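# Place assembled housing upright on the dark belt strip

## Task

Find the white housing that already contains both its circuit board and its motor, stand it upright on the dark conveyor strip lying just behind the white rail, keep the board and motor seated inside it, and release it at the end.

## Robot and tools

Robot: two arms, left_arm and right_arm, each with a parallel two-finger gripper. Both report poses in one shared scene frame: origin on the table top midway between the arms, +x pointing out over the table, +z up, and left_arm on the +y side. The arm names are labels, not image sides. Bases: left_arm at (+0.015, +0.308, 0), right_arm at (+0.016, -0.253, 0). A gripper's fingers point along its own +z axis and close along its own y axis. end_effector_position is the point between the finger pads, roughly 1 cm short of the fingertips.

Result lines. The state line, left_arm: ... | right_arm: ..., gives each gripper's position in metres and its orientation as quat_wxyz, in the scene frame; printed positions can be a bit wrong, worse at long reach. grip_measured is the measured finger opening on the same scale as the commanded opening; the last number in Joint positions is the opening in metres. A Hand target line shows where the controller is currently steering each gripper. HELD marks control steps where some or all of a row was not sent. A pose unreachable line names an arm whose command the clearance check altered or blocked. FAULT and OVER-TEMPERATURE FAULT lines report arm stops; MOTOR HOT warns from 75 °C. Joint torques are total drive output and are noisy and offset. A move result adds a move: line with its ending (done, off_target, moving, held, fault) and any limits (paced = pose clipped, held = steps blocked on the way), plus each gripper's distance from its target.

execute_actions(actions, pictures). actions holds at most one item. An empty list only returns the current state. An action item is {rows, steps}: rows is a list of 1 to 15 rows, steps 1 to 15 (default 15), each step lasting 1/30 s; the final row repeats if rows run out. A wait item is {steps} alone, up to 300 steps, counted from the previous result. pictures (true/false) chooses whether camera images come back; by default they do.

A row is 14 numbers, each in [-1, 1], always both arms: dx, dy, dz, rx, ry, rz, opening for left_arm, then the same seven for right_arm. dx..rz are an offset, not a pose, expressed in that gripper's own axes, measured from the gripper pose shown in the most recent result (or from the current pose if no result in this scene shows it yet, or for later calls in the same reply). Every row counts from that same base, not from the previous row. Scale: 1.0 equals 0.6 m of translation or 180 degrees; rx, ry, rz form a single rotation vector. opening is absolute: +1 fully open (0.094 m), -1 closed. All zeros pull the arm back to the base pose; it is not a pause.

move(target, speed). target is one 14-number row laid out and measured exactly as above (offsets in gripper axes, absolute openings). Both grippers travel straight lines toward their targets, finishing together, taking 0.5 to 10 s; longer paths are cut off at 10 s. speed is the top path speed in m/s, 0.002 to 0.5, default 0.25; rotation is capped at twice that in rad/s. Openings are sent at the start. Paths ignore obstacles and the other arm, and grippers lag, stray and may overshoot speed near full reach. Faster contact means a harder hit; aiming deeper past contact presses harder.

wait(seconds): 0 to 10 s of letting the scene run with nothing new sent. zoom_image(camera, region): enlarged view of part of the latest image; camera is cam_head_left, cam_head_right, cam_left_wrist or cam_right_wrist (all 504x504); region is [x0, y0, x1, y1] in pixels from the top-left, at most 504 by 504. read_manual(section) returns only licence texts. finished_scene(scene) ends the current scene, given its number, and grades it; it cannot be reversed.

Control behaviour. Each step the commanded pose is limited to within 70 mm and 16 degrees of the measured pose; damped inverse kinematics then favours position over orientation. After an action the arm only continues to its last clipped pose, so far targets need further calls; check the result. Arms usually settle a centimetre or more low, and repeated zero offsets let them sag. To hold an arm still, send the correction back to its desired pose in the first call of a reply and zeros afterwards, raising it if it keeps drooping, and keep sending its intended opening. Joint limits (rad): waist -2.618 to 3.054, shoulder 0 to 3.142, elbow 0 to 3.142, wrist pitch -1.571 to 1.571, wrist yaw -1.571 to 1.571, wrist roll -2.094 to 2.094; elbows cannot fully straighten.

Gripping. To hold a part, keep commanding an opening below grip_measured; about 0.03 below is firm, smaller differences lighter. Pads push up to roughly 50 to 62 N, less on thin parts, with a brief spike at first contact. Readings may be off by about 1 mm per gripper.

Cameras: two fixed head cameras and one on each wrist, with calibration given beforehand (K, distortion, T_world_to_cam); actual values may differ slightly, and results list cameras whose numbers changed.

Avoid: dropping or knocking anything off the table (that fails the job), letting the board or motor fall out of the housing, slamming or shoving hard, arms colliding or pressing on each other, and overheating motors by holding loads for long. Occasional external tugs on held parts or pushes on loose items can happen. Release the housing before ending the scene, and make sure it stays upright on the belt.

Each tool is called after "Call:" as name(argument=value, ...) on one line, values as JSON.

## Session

Call:
execute_actions(actions=[])

Scene clock: 0.00 s of 4240.00 s.
left_arm: end_effector_position=(+0.0470, +0.0016, +0.1518) grip_measured=+1.000 end_effector_quat_wxyz=(+0.120, +0.343, +0.811, -0.458) | right_arm: end_effector_position=(+0.6622, -0.2359, +0.2990) grip_measured=+1.000 end_effector_quat_wxyz=(+0.526, -0.144, +0.823, +0.160)
Joint positions: left_arm=[-1.121  0.932  0.538 -0.242  0.381 -0.647  0.094] | right_arm=[-0.069  2.363  2.52  -0.633 -0.53  -0.132  0.094]
Joint velocities: left_arm=[-0.002 -0.007  0.002 -0.037 -0.007  0.007  0.   ] | right_arm=[ 0.017 -0.002  0.012 -0.081 -0.022  0.022  0.   ]
Joint torques (N m, as the arm reports them, + toward a larger angle): no reading
Motor temperatures (°C, as the motors report them): left_arm=[23 25 24 26 23 23] | right_arm=[24 23 24 24 25 23]
Hand target (left_arm): +0.047, -0.001, +0.161; +0.127, +0.346, +0.803, -0.468
Hand target (right_arm): +0.659, -0.235, +0.319; +0.543, -0.150, +0.811, +0.157
camera_calibration (this result's frames):
cam_left_wrist: T_world_to_cam=[[-0.676687, -0.29208, 0.675858, -0.0691422], [-0.412658, 0.910675, -0.0196048, 0.0259465], [-0.609761, -0.292165, -0.736771, 0.239357], [0, 0, 0, 1]] pos_world=[0.10987, 0.0261077, 0.22359]
cam_right_wrist: T_world_to_cam=[[0.362718, -0.889147, -0.279021, -0.362839], [-0.879592, -0.227752, -0.41767, 0.661241], [0.307822, 0.396921, -0.864696, 0.238195], [0, 0, 0, 1]] pos_world=[0.639908, -0.266563, 0.380907]

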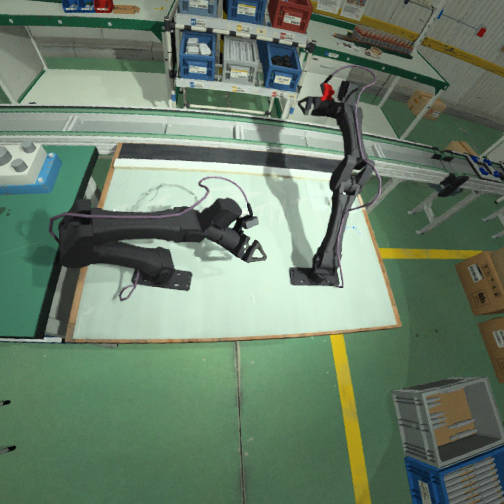

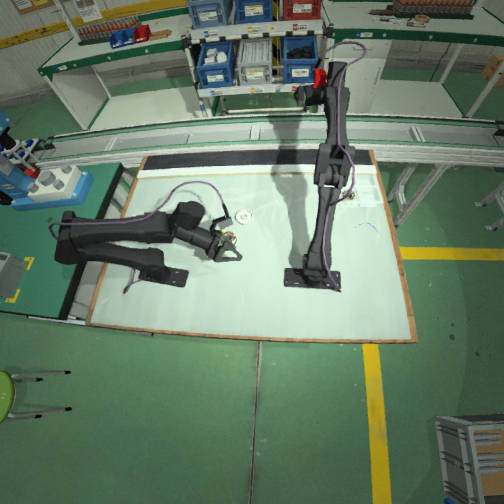

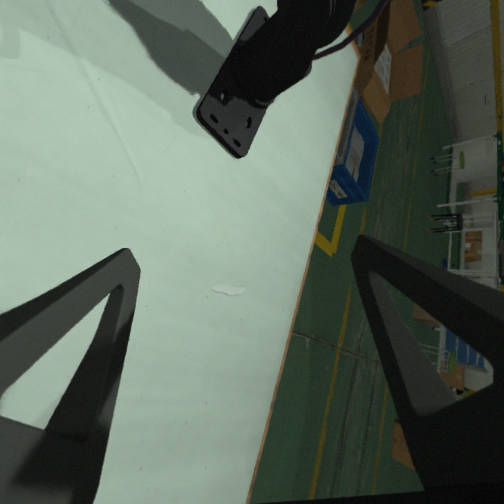

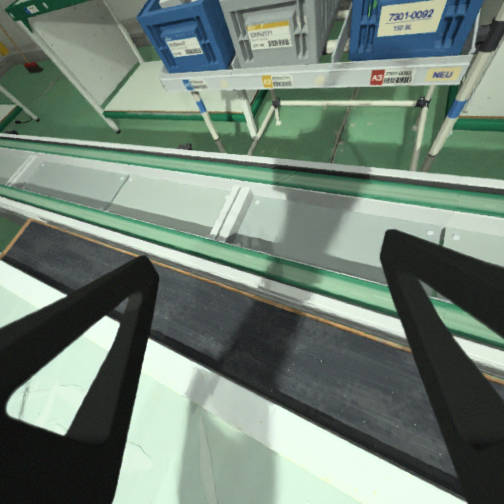

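Call:
move(target=[-0.064,0.203,-0.118,-0.201,0.027,0.117,1,0,0,0,0,0,0,1])

Scene clock: 7.43 s of 4240.00 s.
left_arm: end_effector_position=(+0.1581, +0.0880, +0.1185) grip_measured=+1.000 end_effector_quat_wxyz=(+0.253, +0.451, +0.844, -0.142) | right_arm: end_effector_position=(+0.6622, -0.2359, +0.2990) grip_measured=+1.000 end_effector_quat_wxyz=(+0.526, -0.144, +0.823, +0.160)
Joint positions: left_arm=[-0.863  0.979  0.689 -0.691  0.003 -0.015  0.094] | right_arm=[-0.069  2.363  2.52  -0.633 -0.53  -0.132  0.094]
Joint velocities: left_arm=[-0.007 -0.002 -0.002  0.007 -0.022  0.051  0.   ] | right_arm=[-0.012 -0.022 -0.012  0.007 -0.007  0.022  0.   ]
Joint torques (N m, as the arm reports them, + toward a larger angle): left_arm=[ 0.74 -1.32 10.46  1.05 -0.05  0.07] | right_arm=[  0.03 -14.6    5.71   1.65  -0.15   0.03]
Motor temperatures (°C, as the motors report them): left_arm=[23 25 24 27 23 23] | right_arm=[24 26 24 25 25 23]
Hand target (left_arm): +0.164, +0.085, +0.129; +0.265, +0.449, +0.842, -0.141
Hand target (right_arm): +0.662, -0.236, +0.299; +0.526, -0.144, +0.823, +0.160
Off the commanded pose (left_arm): 0.014 m, 2 deg.
Off the commanded pose (right_arm): 0.000 m, 0 deg.
After step 90, 2.40 s passed at rest.
move: off_target (left_arm)
camera_calibration (this result's frames):
cam_left_wrist: T_world_to_cam=[[-0.858188, -0.511771, 0.0400569, 0.177188], [-0.498465, 0.849432, 0.173202, -0.0114557], [-0.122665, 0.128672, -0.984071, 0.223069], [0, 0, 0, 1]] pos_world=[0.173713, 0.0717075, 0.214402]
cam_right_wrist: T_world_to_cam=[[0.362718, -0.889147, -0.279021, -0.362839], [-0.879592, -0.227752, -0.41767, 0.661241], [0.307822, 0.396921, -0.864696, 0.238195], [0, 0, 0, 1]] pos_world=[0.639908, -0.266563, 0.380907]

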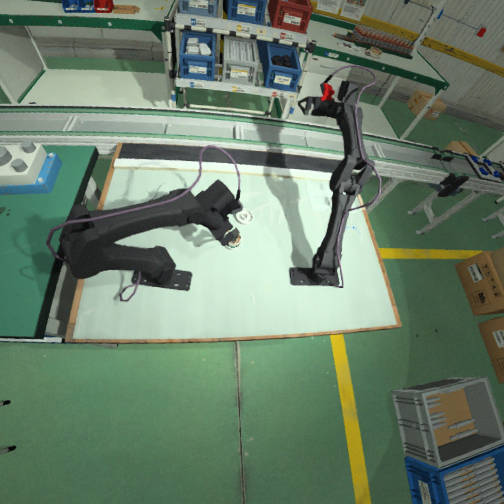

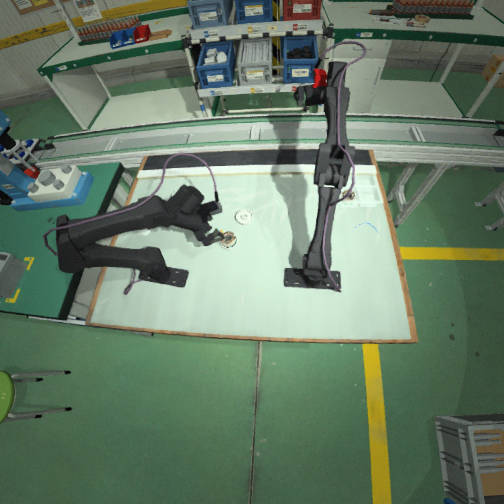

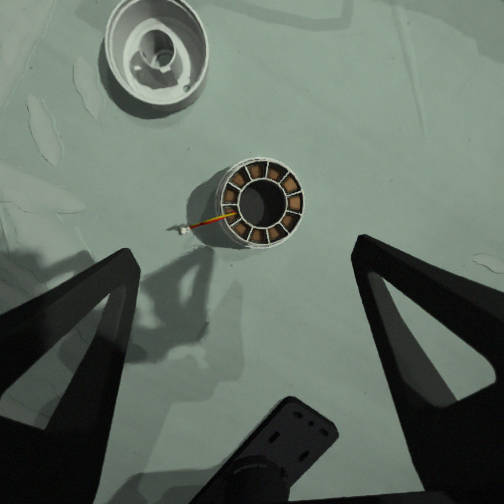

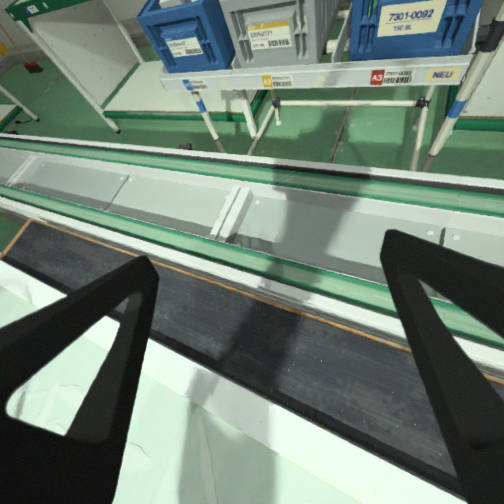

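Call:
move(target=[-0.017,-0.02,0.052,-0.148,-0.012,-0.222,1,0,0,0,0,0,0,1], speed=0.3)

Scene clock: 15.67 s of 4240.00 s.
left_arm: end_effector_position=(+0.1595, +0.0663, +0.0881) grip_measured=+1.000 end_effector_quat_wxyz=(+0.287, +0.071, +0.955, -0.028) | right_arm: end_effector_position=(+0.6622, -0.2359, +0.2990) grip_measured=+1.000 end_effector_quat_wxyz=(+0.526, -0.144, +0.823, +0.160)
Joint positions: left_arm=[-1.234  1.39   0.855 -0.798 -0.539 -1.153  0.094] | right_arm=[-0.069  2.363  2.52  -0.633 -0.53  -0.132  0.094]
Joint velocities: left_arm=[ 0.002 -0.007 -0.022 -0.066 -0.022 -0.066  0.   ] | right_arm=[-0.012 -0.007  0.002 -0.095 -0.037 -0.066  0.   ]
Joint torques (N m, as the arm reports them, + toward a larger angle): left_arm=[-0.69 -4.17  9.58  0.52 -0.5  -0.04] | right_arm=[  0.03 -14.59   5.7    1.65  -0.15   0.03]
Motor temperatures (°C, as the motors report them): left_arm=[23 25 25 27 23 23] | right_arm=[24 27 25 26 25 23]
Hand target (left_arm): +0.162, +0.060, +0.098; +0.298, +0.067, +0.951, -0.033
Hand target (right_arm): +0.662, -0.236, +0.299; +0.526, -0.144, +0.823, +0.160
Off the commanded pose (left_arm): 0.012 m, 2 deg.
Off the commanded pose (right_arm): 0.000 m, 0 deg.
After step 90, 3.17 s passed at rest.
move: off_target (left_arm)
camera_calibration (this result's frames):
cam_left_wrist: T_world_to_cam=[[-0.197496, -0.979385, 0.0424225, 0.0938554], [-0.963053, 0.201921, 0.178204, 0.129565], [-0.183097, -0.00566055, -0.983079, 0.214594], [0, 0, 0, 1]] pos_world=[0.182606, 0.0669733, 0.183892]
cam_right_wrist: T_world_to_cam=[[0.362718, -0.889147, -0.279021, -0.362839], [-0.879592, -0.227752, -0.41767, 0.661241], [0.307822, 0.396921, -0.864696, 0.238195], [0, 0, 0, 1]] pos_world=[0.639908, -0.266563, 0.380907]

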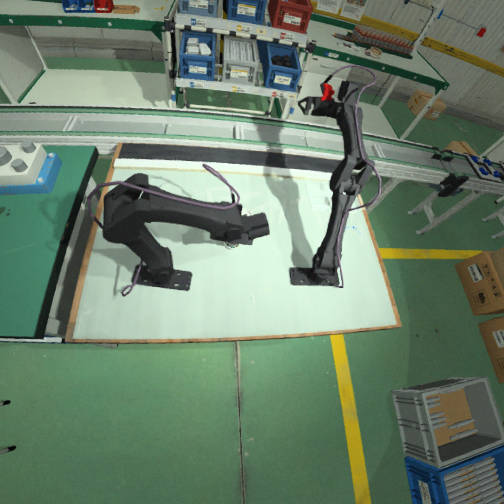

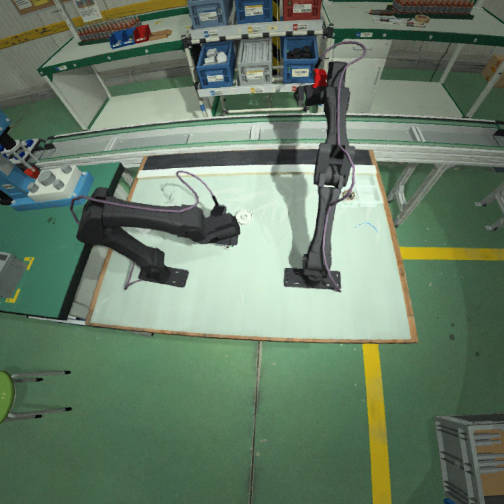

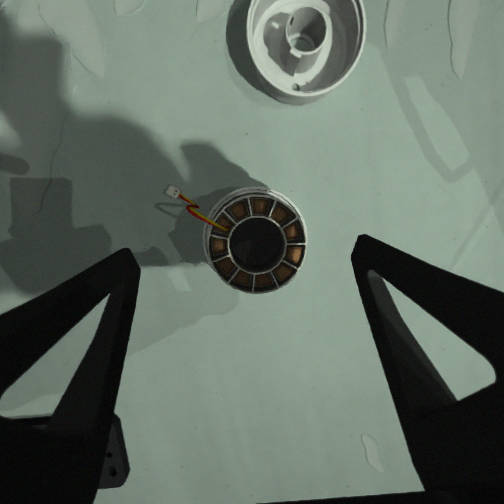

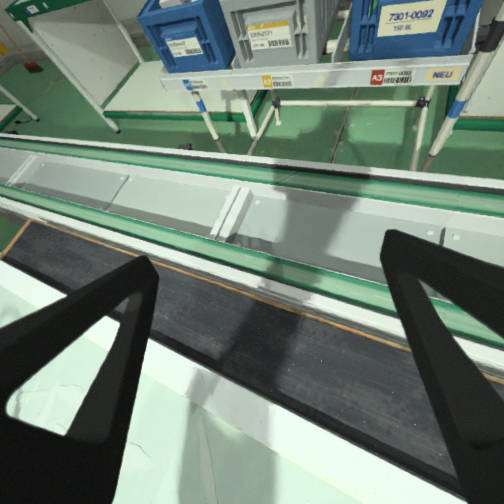

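Call:
move(target=[0.052,-0.014,0.094,0,0,0,1,0,0,0,0,0,0,1], speed=0.1)

Scene clock: 18.93 s of 4240.00 s.
left_arm: end_effector_position=(+0.1603, +0.0547, +0.0256) grip_measured=+1.000 end_effector_quat_wxyz=(+0.282, +0.072, +0.956, -0.029) | right_arm: end_effector_position=(+0.6622, -0.2359, +0.2990) grip_measured=+1.000 end_effector_quat_wxyz=(+0.526, -0.144, +0.823, +0.160)
Joint positions: left_arm=[-1.234  1.551  0.727 -0.509 -0.529 -1.152  0.094] | right_arm=[-0.069  2.363  2.52  -0.633 -0.53  -0.132  0.094]
Joint velocities: left_arm=[ 0.007  0.007 -0.002 -0.037  0.007  0.022  0.   ] | right_arm=[-0.007  0.007 -0.007 -0.051 -0.022  0.007  0.   ]
Joint torques (N m, as the arm reports them, + toward a larger angle): left_arm=[ 0.59 -5.4   4.95  0.76 -0.36  0.06] | right_arm=[  0.04 -14.6    5.71   1.65  -0.15   0.03]
Motor temperatures (°C, as the motors report them): left_arm=[23 25 25 27 23 23] | right_arm=[24 28 25 26 25 23]
Hand target (left_arm): +0.163, +0.057, +0.024; +0.287, +0.071, +0.955, -0.028
Hand target (right_arm): +0.662, -0.236, +0.299; +0.526, -0.144, +0.823, +0.160
Off the commanded pose (left_arm): 0.004 m, 1 deg.
Off the commanded pose (right_arm): 0.000 m, 0 deg.
move: done
camera_calibration (this result's frames):
cam_left_wrist: T_world_to_cam=[[-0.200309, -0.978688, 0.0452317, 0.085682], [-0.960664, 0.205265, 0.187058, 0.143051], [-0.192356, -0.00598305, -0.981307, 0.154692], [0, 0, 0, 1]] pos_world=[0.184343, 0.055418, 0.121166]
cam_right_wrist: T_world_to_cam=[[0.362718, -0.889147, -0.279021, -0.362839], [-0.879592, -0.227752, -0.41767, 0.661241], [0.307822, 0.396921, -0.864696, 0.238195], [0, 0, 0, 1]] pos_world=[0.639908, -0.266563, 0.380907]

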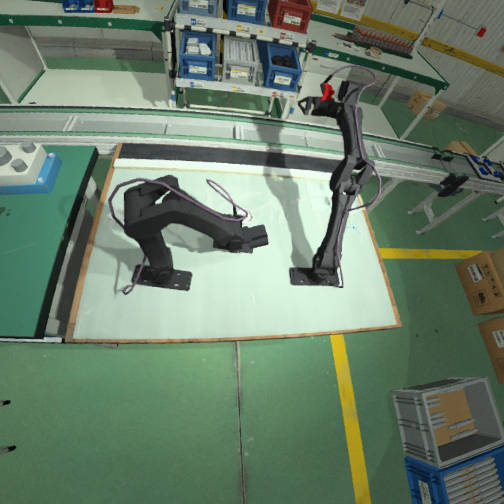

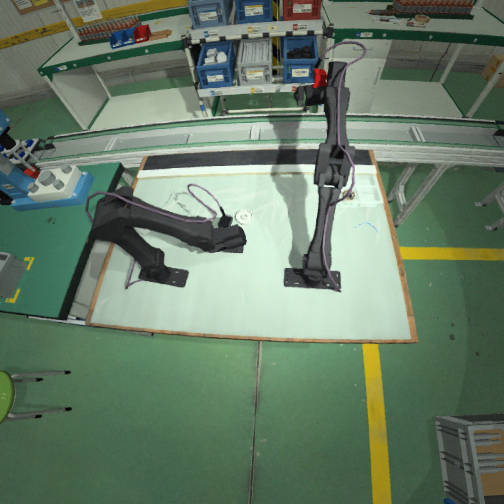

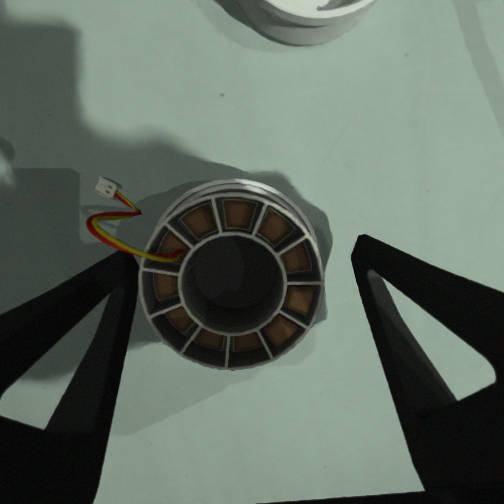

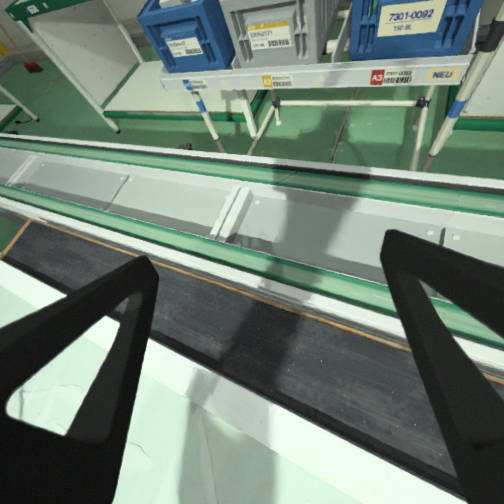

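Call:
move(target=[0,0.012,0.018,0,0,0,1,0,0,0,0,0,0,1], speed=0.05)

Call:
execute_actions(actions=[{"rows":[[0,0,0,0,0,0,0.395,0,0,0,0,0,0,1]],"steps":15}])

Scene clock: 22.23 s of 4240.00 s.
left_arm: end_effector_position=(+0.1644, +0.0589, +0.0188) grip_measured=+1.000 end_effector_quat_wxyz=(+0.279, +0.073, +0.957, -0.031) | right_arm: end_effector_position=(+0.6622, -0.2359, +0.2990) grip_measured=+1.000 end_effector_quat_wxyz=(+0.526, -0.144, +0.823, +0.160)
Joint positions: left_arm=[-1.208  1.551  0.696 -0.464 -0.516 -1.124  0.094] | right_arm=[-0.069  2.363  2.52  -0.633 -0.53  -0.132  0.094]
Joint velocities: left_arm=[ 0.007  0.012 -0.017  0.051  0.081 -0.037  0.   ] | right_arm=[-0.002  0.012 -0.012  0.022  0.007  0.066  0.   ]
Joint torques (N m, as the arm reports them, + toward a larger angle): left_arm=[ 0.68 -5.13  4.75  0.77 -0.32  0.05] | right_arm=[  0.03 -14.6    5.71   1.65  -0.15   0.03]
Motor temperatures (°C, as the motors report them): left_arm=[23 25 25 27 23 23] | right_arm=[24 28 25 27 25 23]
Hand target (left_arm): +0.167, +0.061, +0.017; +0.282, +0.072, +0.956, -0.029
Hand target (right_arm): +0.662, -0.236, +0.299; +0.526, -0.144, +0.823, +0.160
Off the commanded pose (left_arm): 0.004 m, 0 deg.
Off the commanded pose (right_arm): 0.000 m, 0 deg.
move: done
camera_calibration (this result's frames):
cam_left_wrist: T_world_to_cam=[[-0.201746, -0.978255, 0.0481155, 0.0910969], [-0.95899, 0.207282, 0.193318, 0.146884], [-0.199088, -0.00714106, -0.979956, 0.150044], [0, 0, 0, 1]] pos_world=[0.189111, 0.0597411, 0.114258]
cam_right_wrist: T_world_to_cam=[[0.362718, -0.889147, -0.279021, -0.362839], [-0.879592, -0.227752, -0.41767, 0.661241], [0.307822, 0.396921, -0.864696, 0.238195], [0, 0, 0, 1]] pos_world=[0.639908, -0.266563, 0.380907]

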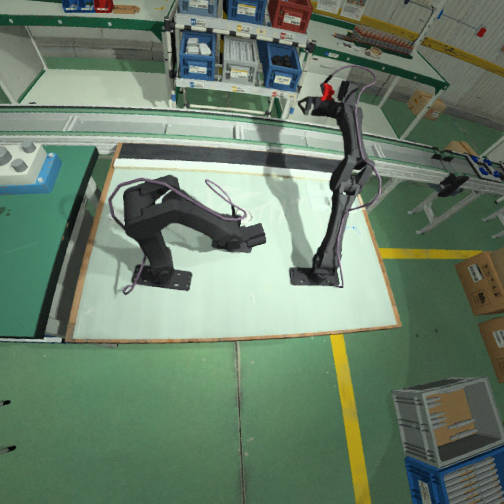

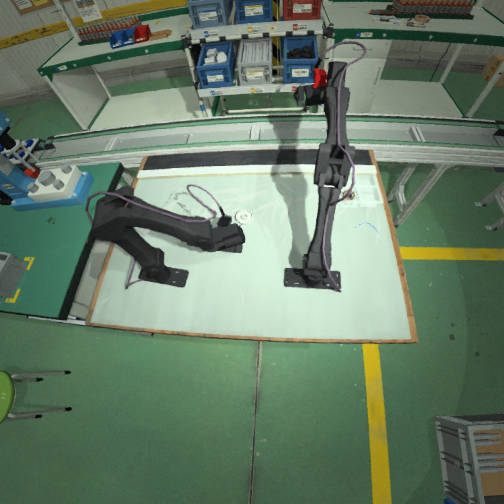

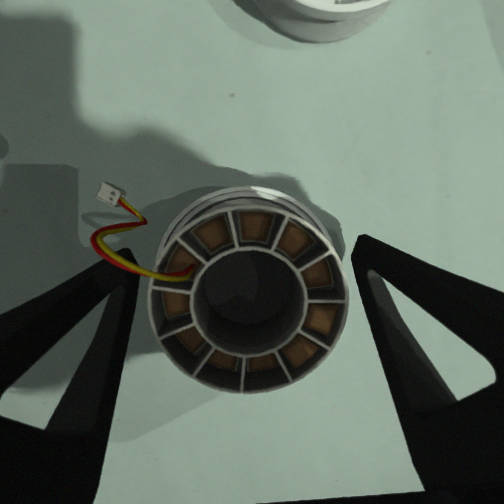

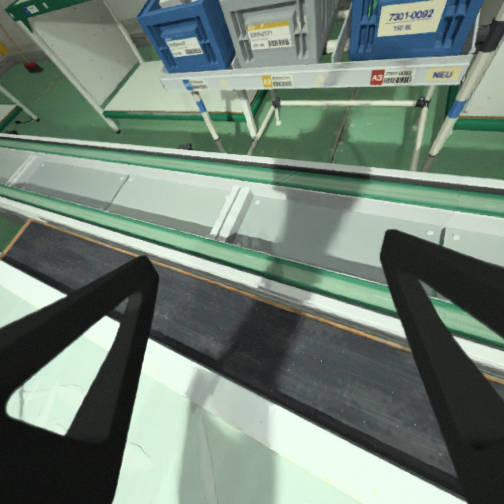

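Scene clock: 22.73 s of 4240.00 s.
left_arm: end_effector_position=(+0.1639, +0.0586, +0.0185) grip_measured=+0.424 end_effector_quat_wxyz=(+0.277, +0.073, +0.958, -0.032) | right_arm: end_effector_position=(+0.6622, -0.2359, +0.2990) grip_measured=+1.000 end_effector_quat_wxyz=(+0.526, -0.144, +0.823, +0.160)
Joint positions: left_arm=[-1.208  1.551  0.696 -0.464 -0.512 -1.124  0.067] | right_arm=[-0.069  2.363  2.52  -0.633 -0.53  -0.132  0.094]
Joint velocities: left_arm=[ 0.017 -0.007  0.007  0.007 -0.007  0.022 -0.   ] | right_arm=[-0.012 -0.012 -0.017  0.007 -0.022 -0.037  0.   ]
Joint torques (N m, as the arm reports them, + toward a larger angle): left_arm=[ 0.03 -5.38  5.82  0.67 -0.3   0.01] | right_arm=[  0.03 -14.62   5.71   1.65  -0.15   0.03]
Motor temperatures (°C, as the motors report them): left_arm=[23 25 25 27 23 23] | right_arm=[24 28 25 27 25 23]
Hand target (left_arm): +0.164, +0.059, +0.019; +0.279, +0.073, +0.957, -0.031
Hand target (right_arm): +0.662, -0.236, +0.299; +0.526, -0.144, +0.823, +0.160
Off the commanded pose (left_arm): 0.001 m, 0 deg.
Off the commanded pose (right_arm): 0.000 m, 0 deg.
Steps of this call (steps 1 to 15: all 15 steps of this action). Readings (end_effector_position):
1: left_arm (+0.1643, +0.0588, +0.0188) | right_arm (+0.6622, -0.2359, +0.2990)
2: left_arm (+0.1641, +0.0587, +0.0187) | right_arm (+0.6622, -0.2359, +0.2990)
4: left_arm (+0.1639, +0.0586, +0.0185) | right_arm (+0.6622, -0.2359, +0.2990)
8: left_arm (+0.1639, +0.0586, +0.0185) | right_arm (+0.6622, -0.2359, +0.2990)
15: the state above
camera_calibration (this result's frames):
cam_left_wrist: T_world_to_cam=[[-0.202504, -0.978004, 0.0500081, 0.0907869], [-0.958108, 0.208429, 0.196433, 0.146218], [-0.202535, -0.00813469, -0.979241, 0.150248], [0, 0, 0, 1]] pos_world=[0.188908, 0.0595362, 0.113867]
cam_right_wrist: T_world_to_cam=[[0.362718, -0.889147, -0.279021, -0.362839], [-0.879592, -0.227752, -0.41767, 0.661241], [0.307822, 0.396921, -0.864696, 0.238195], [0, 0, 0, 1]] pos_world=[0.639908, -0.266563, 0.380907]

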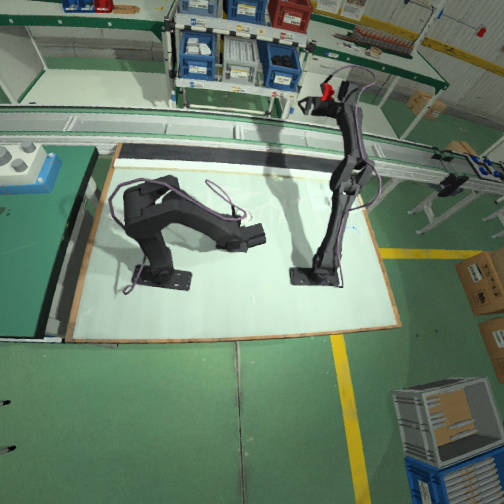

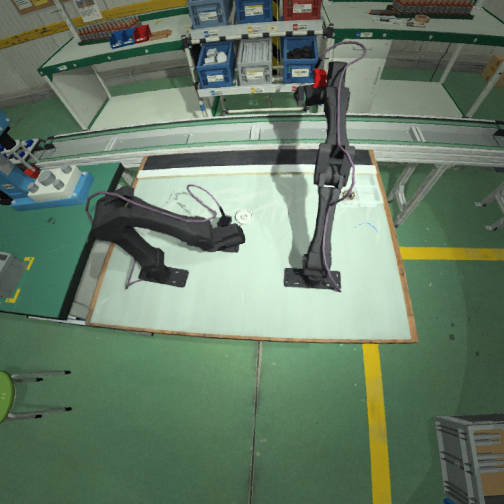

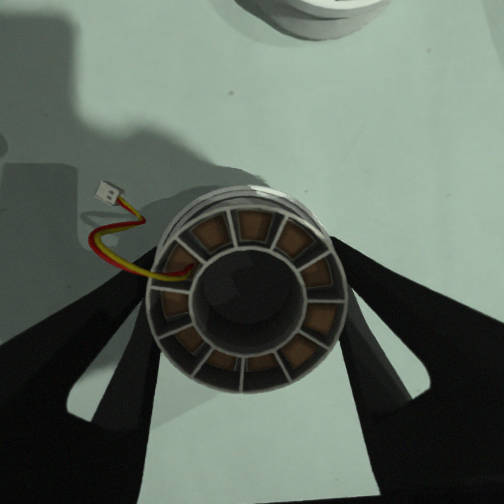

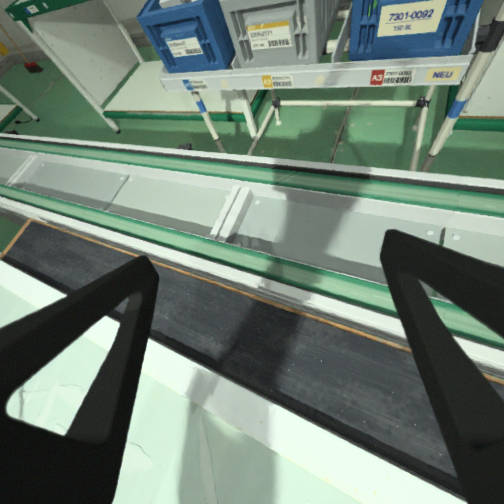

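Call:
move(target=[-0.08,0,-0.127,0,-0.008,0,0.395,0,0,0,0,0,0,1], speed=0.12)

Scene clock: 25.73 s of 4240.00 s.
left_arm: end_effector_position=(+0.1595, +0.0681, +0.0896) grip_measured=+0.424 end_effector_quat_wxyz=(+0.268, +0.080, +0.960, -0.013) | right_arm: end_effector_position=(+0.6622, -0.2359, +0.2990) grip_measured=+1.000 end_effector_quat_wxyz=(+0.526, -0.144, +0.823, +0.160)
Joint positions: left_arm=[-1.213  1.407  0.893 -0.848 -0.505 -1.126  0.067] | right_arm=[-0.069  2.363  2.52  -0.633 -0.53  -0.132  0.094]
Joint velocities: left_arm=[ 0.017  0.012 -0.007 -0.022  0.081 -0.037 -0.   ] | right_arm=[-0.002 -0.012 -0.002  0.007 -0.007 -0.037  0.   ]
Joint torques (N m, as the arm reports them, + toward a larger angle): left_arm=[-0.71 -6.63  9.74  0.54 -0.58 -0.07] | right_arm=[  0.05 -14.6    5.7    1.65  -0.15   0.03]
Motor temperatures (°C, as the motors report them): left_arm=[23 25 25 27 23 23] | right_arm=[24 29 25 27 25 23]
Hand target (left_arm): +0.164, +0.061, +0.108; +0.289, +0.072, +0.954, -0.033
Hand target (right_arm): +0.662, -0.236, +0.299; +0.526, -0.144, +0.823, +0.160
Off the commanded pose (left_arm): 0.021 m, 3 deg.
Off the commanded pose (right_arm): 0.000 m, 0 deg.
move: off_target (left_arm)
camera_calibration (this result's frames):
cam_left_wrist: T_world_to_cam=[[-0.205634, -0.978528, 0.0140421, 0.099385], [-0.953963, 0.203632, 0.2202, 0.123614], [-0.218332, 0.031885, -0.975354, 0.218424], [0, 0, 0, 1]] pos_world=[0.186049, 0.0651149, 0.184425]
cam_right_wrist: T_world_to_cam=[[0.362718, -0.889147, -0.279021, -0.362839], [-0.879592, -0.227752, -0.41767, 0.661241], [0.307822, 0.396921, -0.864696, 0.238195], [0, 0, 0, 1]] pos_world=[0.639908, -0.266563, 0.380907]

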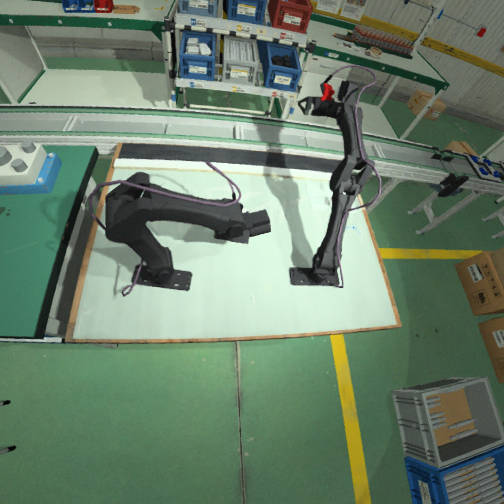

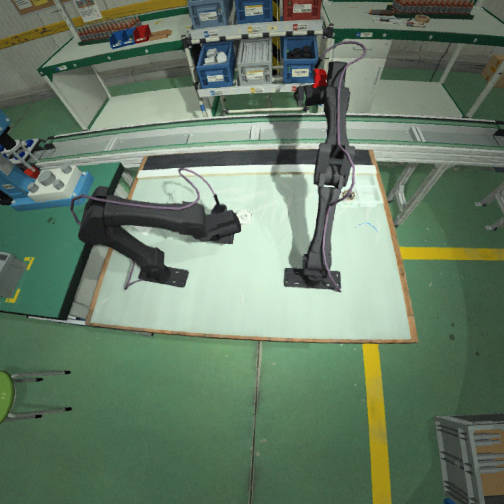

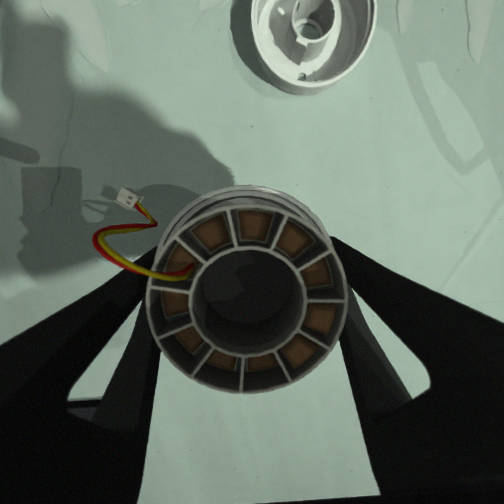

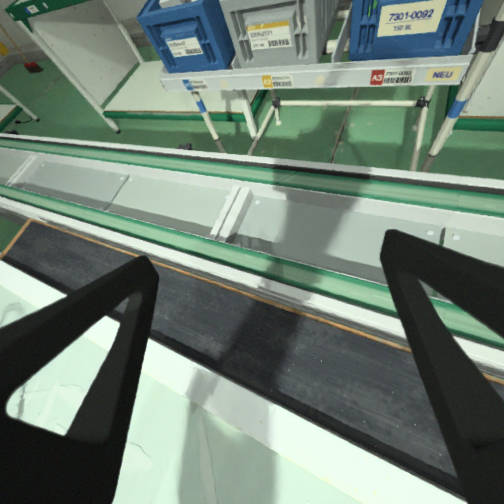

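Call:
move(target=[-0.648,0.378,0.36,0.012,-0.033,0,0.395,0,0,0,0,0,0,1], speed=0.2)

Scene clock: 34.40 s of 4240.00 s.
left_arm: end_effector_position=(+0.6240, +0.2262, +0.0810) grip_measured=+0.424 end_effector_quat_wxyz=(+0.286, +0.081, +0.954, -0.029) | right_arm: end_effector_position=(+0.6622, -0.2359, +0.2990) grip_measured=+1.000 end_effector_quat_wxyz=(+0.526, -0.144, +0.823, +0.160)
Joint positions: left_arm=[ 0.007  2.465  2.243 -0.767  0.033  0.032  0.067] | right_arm=[-0.069  2.363  2.52  -0.633 -0.53  -0.132  0.094]
Joint velocities: left_arm=[-0.007 -0.007 -0.027  0.037 -0.022  0.022 -0.001] | right_arm=[ 0.007  0.002 -0.022 -0.022 -0.037  0.007  0.   ]
Joint torques (N m, as the arm reports them, + toward a larger angle): left_arm=[  0.   -15.83  10.91   1.17   0.12   0.07] | right_arm=[  0.04 -14.61   5.69   1.65  -0.15   0.03]
Motor temperatures (°C, as the motors report them): left_arm=[23 26 25 27 23 23] | right_arm=[24 29 25 27 25 23]
Hand target (left_arm): +0.633, +0.223, +0.110; +0.318, +0.085, +0.944, -0.034
Hand target (right_arm): +0.662, -0.236, +0.299; +0.526, -0.144, +0.823, +0.160
Off the commanded pose (left_arm): 0.031 m, 4 deg.
Off the commanded pose (right_arm): 0.000 m, 0 deg.
After step 90, 2.37 s passed at rest.
move: off_target (left_arm)
camera_calibration (this result's frames):
cam_left_wrist: T_world_to_cam=[[-0.216758, -0.975436, 0.0392532, 0.353884], [-0.958701, 0.220279, 0.179917, 0.538908], [-0.184144, 0.0013663, -0.982898, 0.29261], [0, 0, 0, 1]] pos_world=[0.647241, 0.226082, 0.176757]
cam_right_wrist: T_world_to_cam=[[0.362718, -0.889147, -0.279021, -0.362839], [-0.879592, -0.227752, -0.41767, 0.661241], [0.307822, 0.396921, -0.864696, 0.238195], [0, 0, 0, 1]] pos_world=[0.639908, -0.266563, 0.380907]

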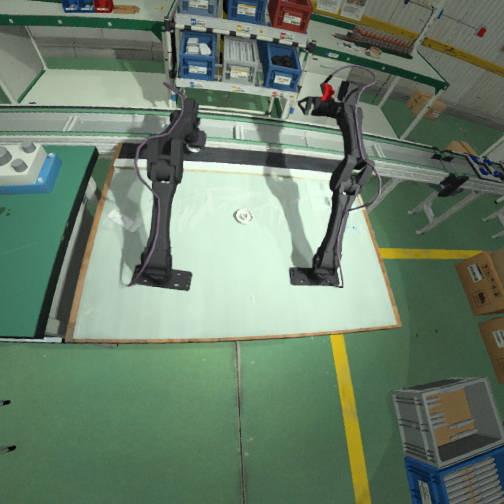

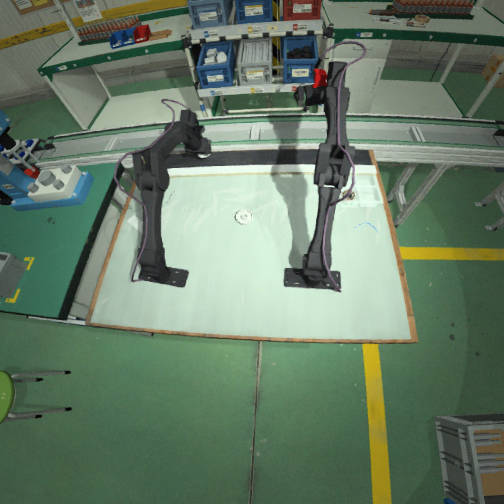

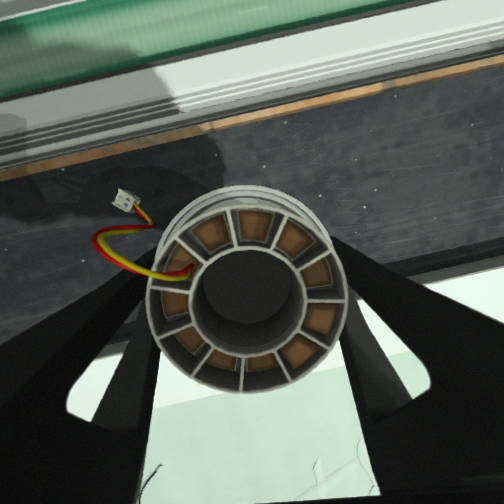

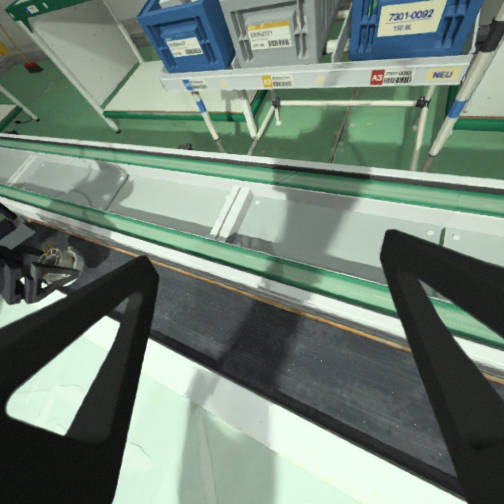

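Delta (+0.02, 0, −0.045).

Call:
move(target=[0.014,0.005,0.08,0,-0.008,0,0.395,0,0,0,0,0,0,1], speed=0.05)

Scene clock: 37.30 s of 4240.00 s.
left_arm: end_effector_position=(+0.6365, +0.2245, +0.0270) grip_measured=+0.424 end_effector_quat_wxyz=(+0.280, +0.081, +0.956, -0.029) | right_arm: end_effector_position=(+0.6622, -0.2359, +0.2990) grip_measured=+1.000 end_effector_quat_wxyz=(+0.526, -0.144, +0.823, +0.160)
Joint positions: left_arm=[ 0.007  2.57   2.229 -0.66   0.034  0.033  0.067] | right_arm=[-0.069  2.363  2.52  -0.633 -0.53  -0.132  0.094]
Joint velocities: left_arm=[ 0.007  0.012  0.002 -0.022 -0.051  0.007 -0.002] | right_arm=[-0.002 -0.012  0.012  0.022 -0.051  0.037  0.   ]
Joint torques (N m, as the arm reports them, + toward a larger angle): left_arm=[  0.32 -15.39   7.39   1.3    0.06   0.03] | right_arm=[  0.03 -14.61   5.71   1.66  -0.15   0.03]
Motor temperatures (°C, as the motors report them): left_arm=[23 27 25 28 23 23] | right_arm=[24 30 25 28 25 23]
Hand target (left_arm): +0.643, +0.225, +0.037; +0.298, +0.080, +0.951, -0.030
Hand target (right_arm): +0.662, -0.236, +0.299; +0.526, -0.144, +0.823, +0.160
Off the commanded pose (left_arm): 0.012 m, 2 deg.
Off the commanded pose (right_arm): 0.000 m, 0 deg.
move: off_target (left_arm)
camera_calibration (this result's frames):
cam_left_wrist: T_world_to_cam=[[-0.21682, -0.975374, 0.0404192, 0.357088], [-0.956478, 0.220538, 0.191083, 0.559143], [-0.195291, 0.00277049, -0.980741, 0.248561], [0, 0, 0, 1]] pos_world=[0.660774, 0.224293, 0.122498]
cam_right_wrist: T_world_to_cam=[[0.362718, -0.889147, -0.279021, -0.362839], [-0.879592, -0.227752, -0.41767, 0.661241], [0.307822, 0.396921, -0.864696, 0.238195], [0, 0, 0, 1]] pos_world=[0.639908, -0.266563, 0.380907]

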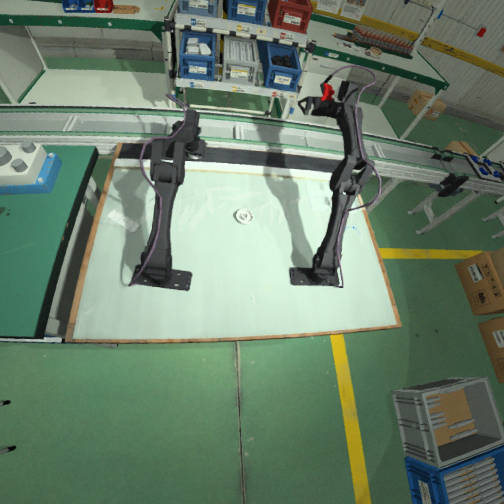

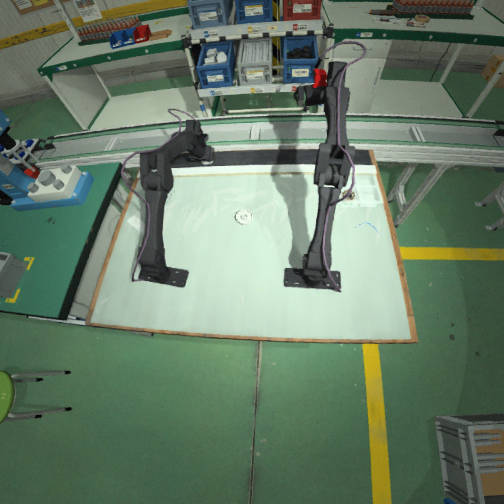

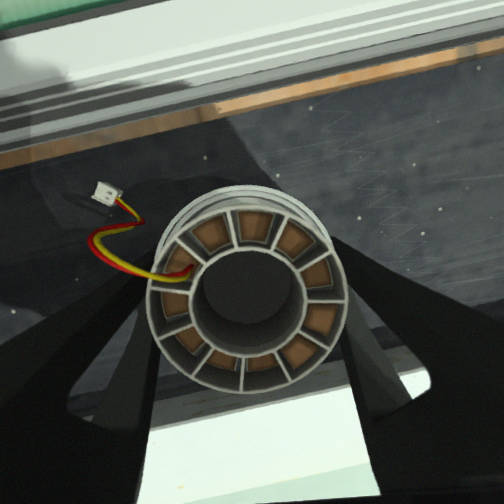

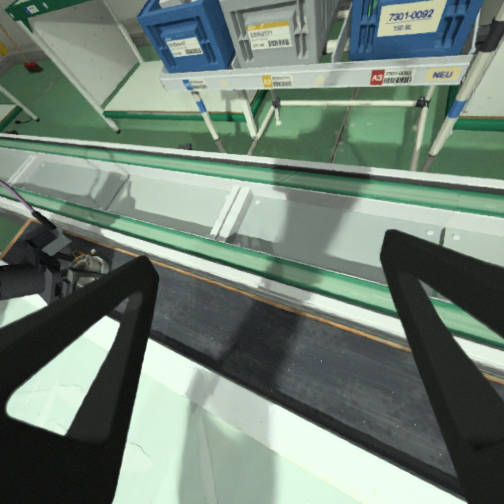

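Call:
execute_actions(actions=[{"rows":[[0.003,0,0.005,0,0,0,0.395,0,0,0,0,0,0,1]],"steps":9}], pictures=false)

Call:
execute_actions(actions=[{"rows":[[0,0,0,0,0,0,1,0,0,0,0,0,0,1]],"steps":10}], pictures=false)

Call:
move(target=[-0.04,0,-0.17,0,0,0,1,0,0,0,0,0,0,1], speed=0.15)

Scene clock: 40.00 s of 4240.00 s.
left_arm: end_effector_position=(+0.6368, +0.2245, +0.0264) grip_measured=+0.424 end_effector_quat_wxyz=(+0.281, +0.081, +0.956, -0.029) | right_arm: end_effector_position=(+0.6622, -0.2359, +0.2990) grip_measured=+1.000 end_effector_quat_wxyz=(+0.526, -0.144, +0.823, +0.160)
Joint positions: left_arm=[ 0.007  2.571  2.229 -0.657  0.034  0.033  0.067] | right_arm=[-0.069  2.363  2.52  -0.633 -0.53  -0.132  0.094]
Joint velocities: left_arm=[-0.002  0.002 -0.012 -0.037 -0.037 -0.007  0.   ] | right_arm=[-0.012  0.002  0.002  0.066 -0.037  0.037  0.   ]
Joint torques (N m, as the arm reports them, + toward a larger angle): left_arm=[  0.01 -14.55   6.53   1.17   0.03   0.  ] | right_arm=[  0.02 -14.6    5.71   1.65  -0.16   0.03]
Motor temperatures (°C, as the motors report them): left_arm=[23 28 25 28 23 23] | right_arm=[24 30 25 28 25 23]
Hand target (left_arm): +0.637, +0.224, +0.023; +0.280, +0.081, +0.956, -0.029
Hand target (right_arm): +0.662, -0.236, +0.299; +0.526, -0.144, +0.823, +0.160
Off the commanded pose (left_arm): 0.003 m, 0 deg.
Off the commanded pose (right_arm): 0.000 m, 0 deg.
Steps of this call (steps 1 to 72: nothing new was sent; steps 73 to 81: all 9 steps of this action). Readings (end_effector_position):
73: left_arm (+0.6366, +0.2245, +0.0263) | right_arm (+0.6622, -0.2359, +0.2990)
74: left_arm (+0.6368, +0.2245, +0.0264) | right_arm (+0.6622, -0.2359, +0.2990)
76: left_arm (+0.6368, +0.2245, +0.0264) | right_arm (+0.6622, -0.2359, +0.2990)
80: left_arm (+0.6368, +0.2245, +0.0264) | right_arm (+0.6622, -0.2359, +0.2990)
81: the state above

Scene clock: 40.33 s of 4240.00 s.
left_arm: end_effector_position=(+0.6363, +0.2246, +0.0227) grip_measured=+1.000 end_effector_quat_wxyz=(+0.278, +0.081, +0.957, -0.029) | right_arm: end_effector_position=(+0.6622, -0.2359, +0.2990) grip_measured=+1.000 end_effector_quat_wxyz=(+0.526, -0.144, +0.823, +0.160)
Joint positions: left_arm=[ 0.007  2.578  2.229 -0.657  0.033  0.033  0.094] | right_arm=[-0.069  2.363  2.52  -0.633 -0.53  -0.132  0.094]
Joint velocities: left_arm=[-0.007 -0.007  0.012 -0.051 -0.007  0.007  0.   ] | right_arm=[-0.022 -0.007  0.002 -0.037  0.051  0.022  0.   ]
Joint torques (N m, as the arm reports them, + toward a larger angle): left_arm=[  0.04 -15.16   7.29   1.07   0.04   0.01] | right_arm=[  0.04 -14.61   5.72   1.66  -0.15   0.03]
Motor temperatures (°C, as the motors report them): left_arm=[23 28 25 28 23 23] | right_arm=[24 30 25 28 25 23]
Hand target (left_arm): +0.637, +0.224, +0.026; +0.281, +0.081, +0.956, -0.029
Hand target (right_arm): +0.662, -0.236, +0.299; +0.526, -0.144, +0.823, +0.160
Off the commanded pose (left_arm): 0.004 m, 0 deg.
Off the commanded pose (right_arm): 0.000 m, 0 deg.
Steps of this call (steps 1 to 10: all 10 steps of this action). Readings (end_effector_position):
1: left_arm (+0.6368, +0.2245, +0.0264) | right_arm (+0.6622, -0.2359, +0.2990)
2: left_arm (+0.6368, +0.2245, +0.0264) | right_arm (+0.6622, -0.2359, +0.2990)
4: left_arm (+0.6365, +0.2245, +0.0248) | right_arm (+0.6622, -0.2359, +0.2990)
8: left_arm (+0.6362, +0.2246, +0.0227) | right_arm (+0.6622, -0.2359, +0.2990)
10: the state above

Scene clock: 41.80 s of 4240.00 s.
left_arm: end_effector_position=(+0.5995, +0.2293, +0.0995) grip_measured=+1.000 end_effector_quat_wxyz=(+0.259, +0.081, +0.962, -0.028) | right_arm: end_effector_position=(+0.6622, -0.2359, +0.2990) grip_measured=+1.000 end_effector_quat_wxyz=(+0.526, -0.144, +0.823, +0.160)
Joint positions: left_arm=[ 0.007  2.393  2.216 -0.868  0.033  0.033  0.094] | right_arm=[-0.069  2.363  2.52  -0.633 -0.53  -0.132  0.094]
Joint velocities: left_arm=[-0.012  0.002 -0.022 -0.022 -0.037  0.037  0.   ] | right_arm=[ 0.012 -0.007  0.002 -0.11  -0.007  0.007  0.   ]
Joint torques (N m, as the arm reports them, + toward a larger angle): left_arm=[  0.47 -15.53   9.43   0.95   0.06   0.05] | right_arm=[  0.03 -14.61   5.7    1.65  -0.15   0.03]
Motor temperatures (°C, as the motors report them): left_arm=[23 29 25 28 23 23] | right_arm=[24 30 25 28 25 23]
Hand target (left_arm): +0.603, +0.231, +0.121; +0.278, +0.081, +0.957, -0.029
Hand target (right_arm): +0.662, -0.236, +0.299; +0.526, -0.144, +0.823, +0.160
Off the commanded pose (left_arm): 0.023 m, 2 deg.
Off the commanded pose (right_arm): 0.000 m, 0 deg.
move: off_target (left_arm)
camera_calibration (this result's frames):
cam_left_wrist: T_world_to_cam=[[-0.214772, -0.975667, 0.0441328, 0.349261], [-0.947196, 0.219095, 0.234131, 0.499408], [-0.238103, 0.00848228, -0.971203, 0.335809], [0, 0, 0, 1]] pos_world=[0.628006, 0.228496, 0.193798]
cam_right_wrist: T_world_to_cam=[[0.362718, -0.889147, -0.279021, -0.362839], [-0.879592, -0.227752, -0.41767, 0.661241], [0.307822, 0.396921, -0.864696, 0.238195], [0, 0, 0, 1]] pos_world=[0.639908, -0.266563, 0.380907]

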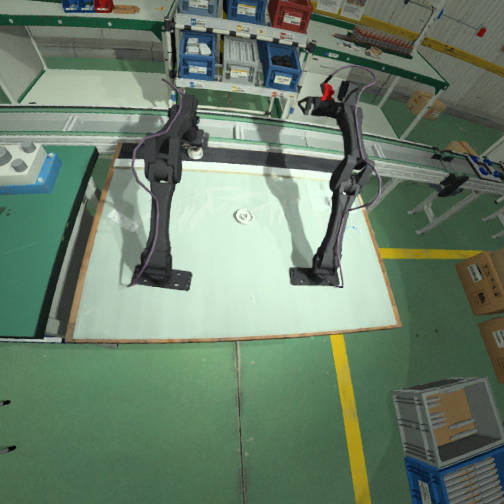

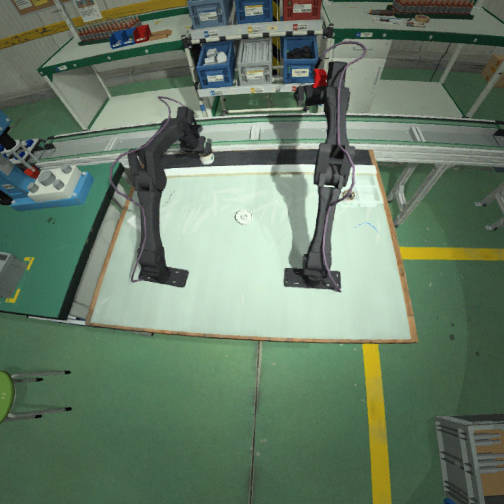

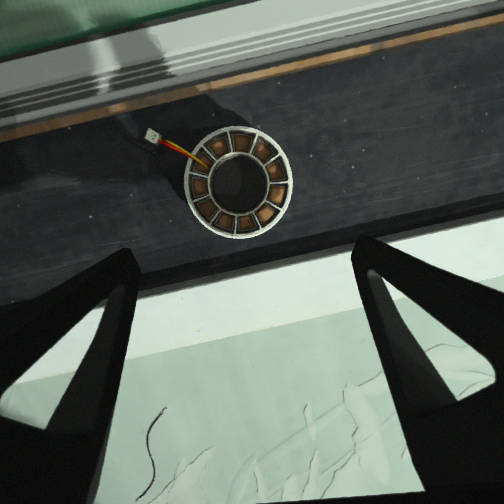

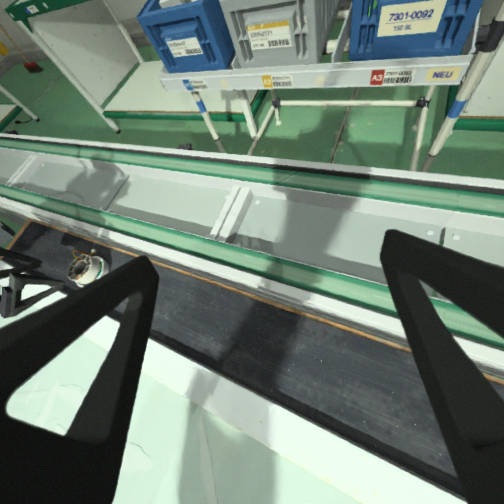

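Call:
finished_scene(scene=2)

The scene is finished: the task was done.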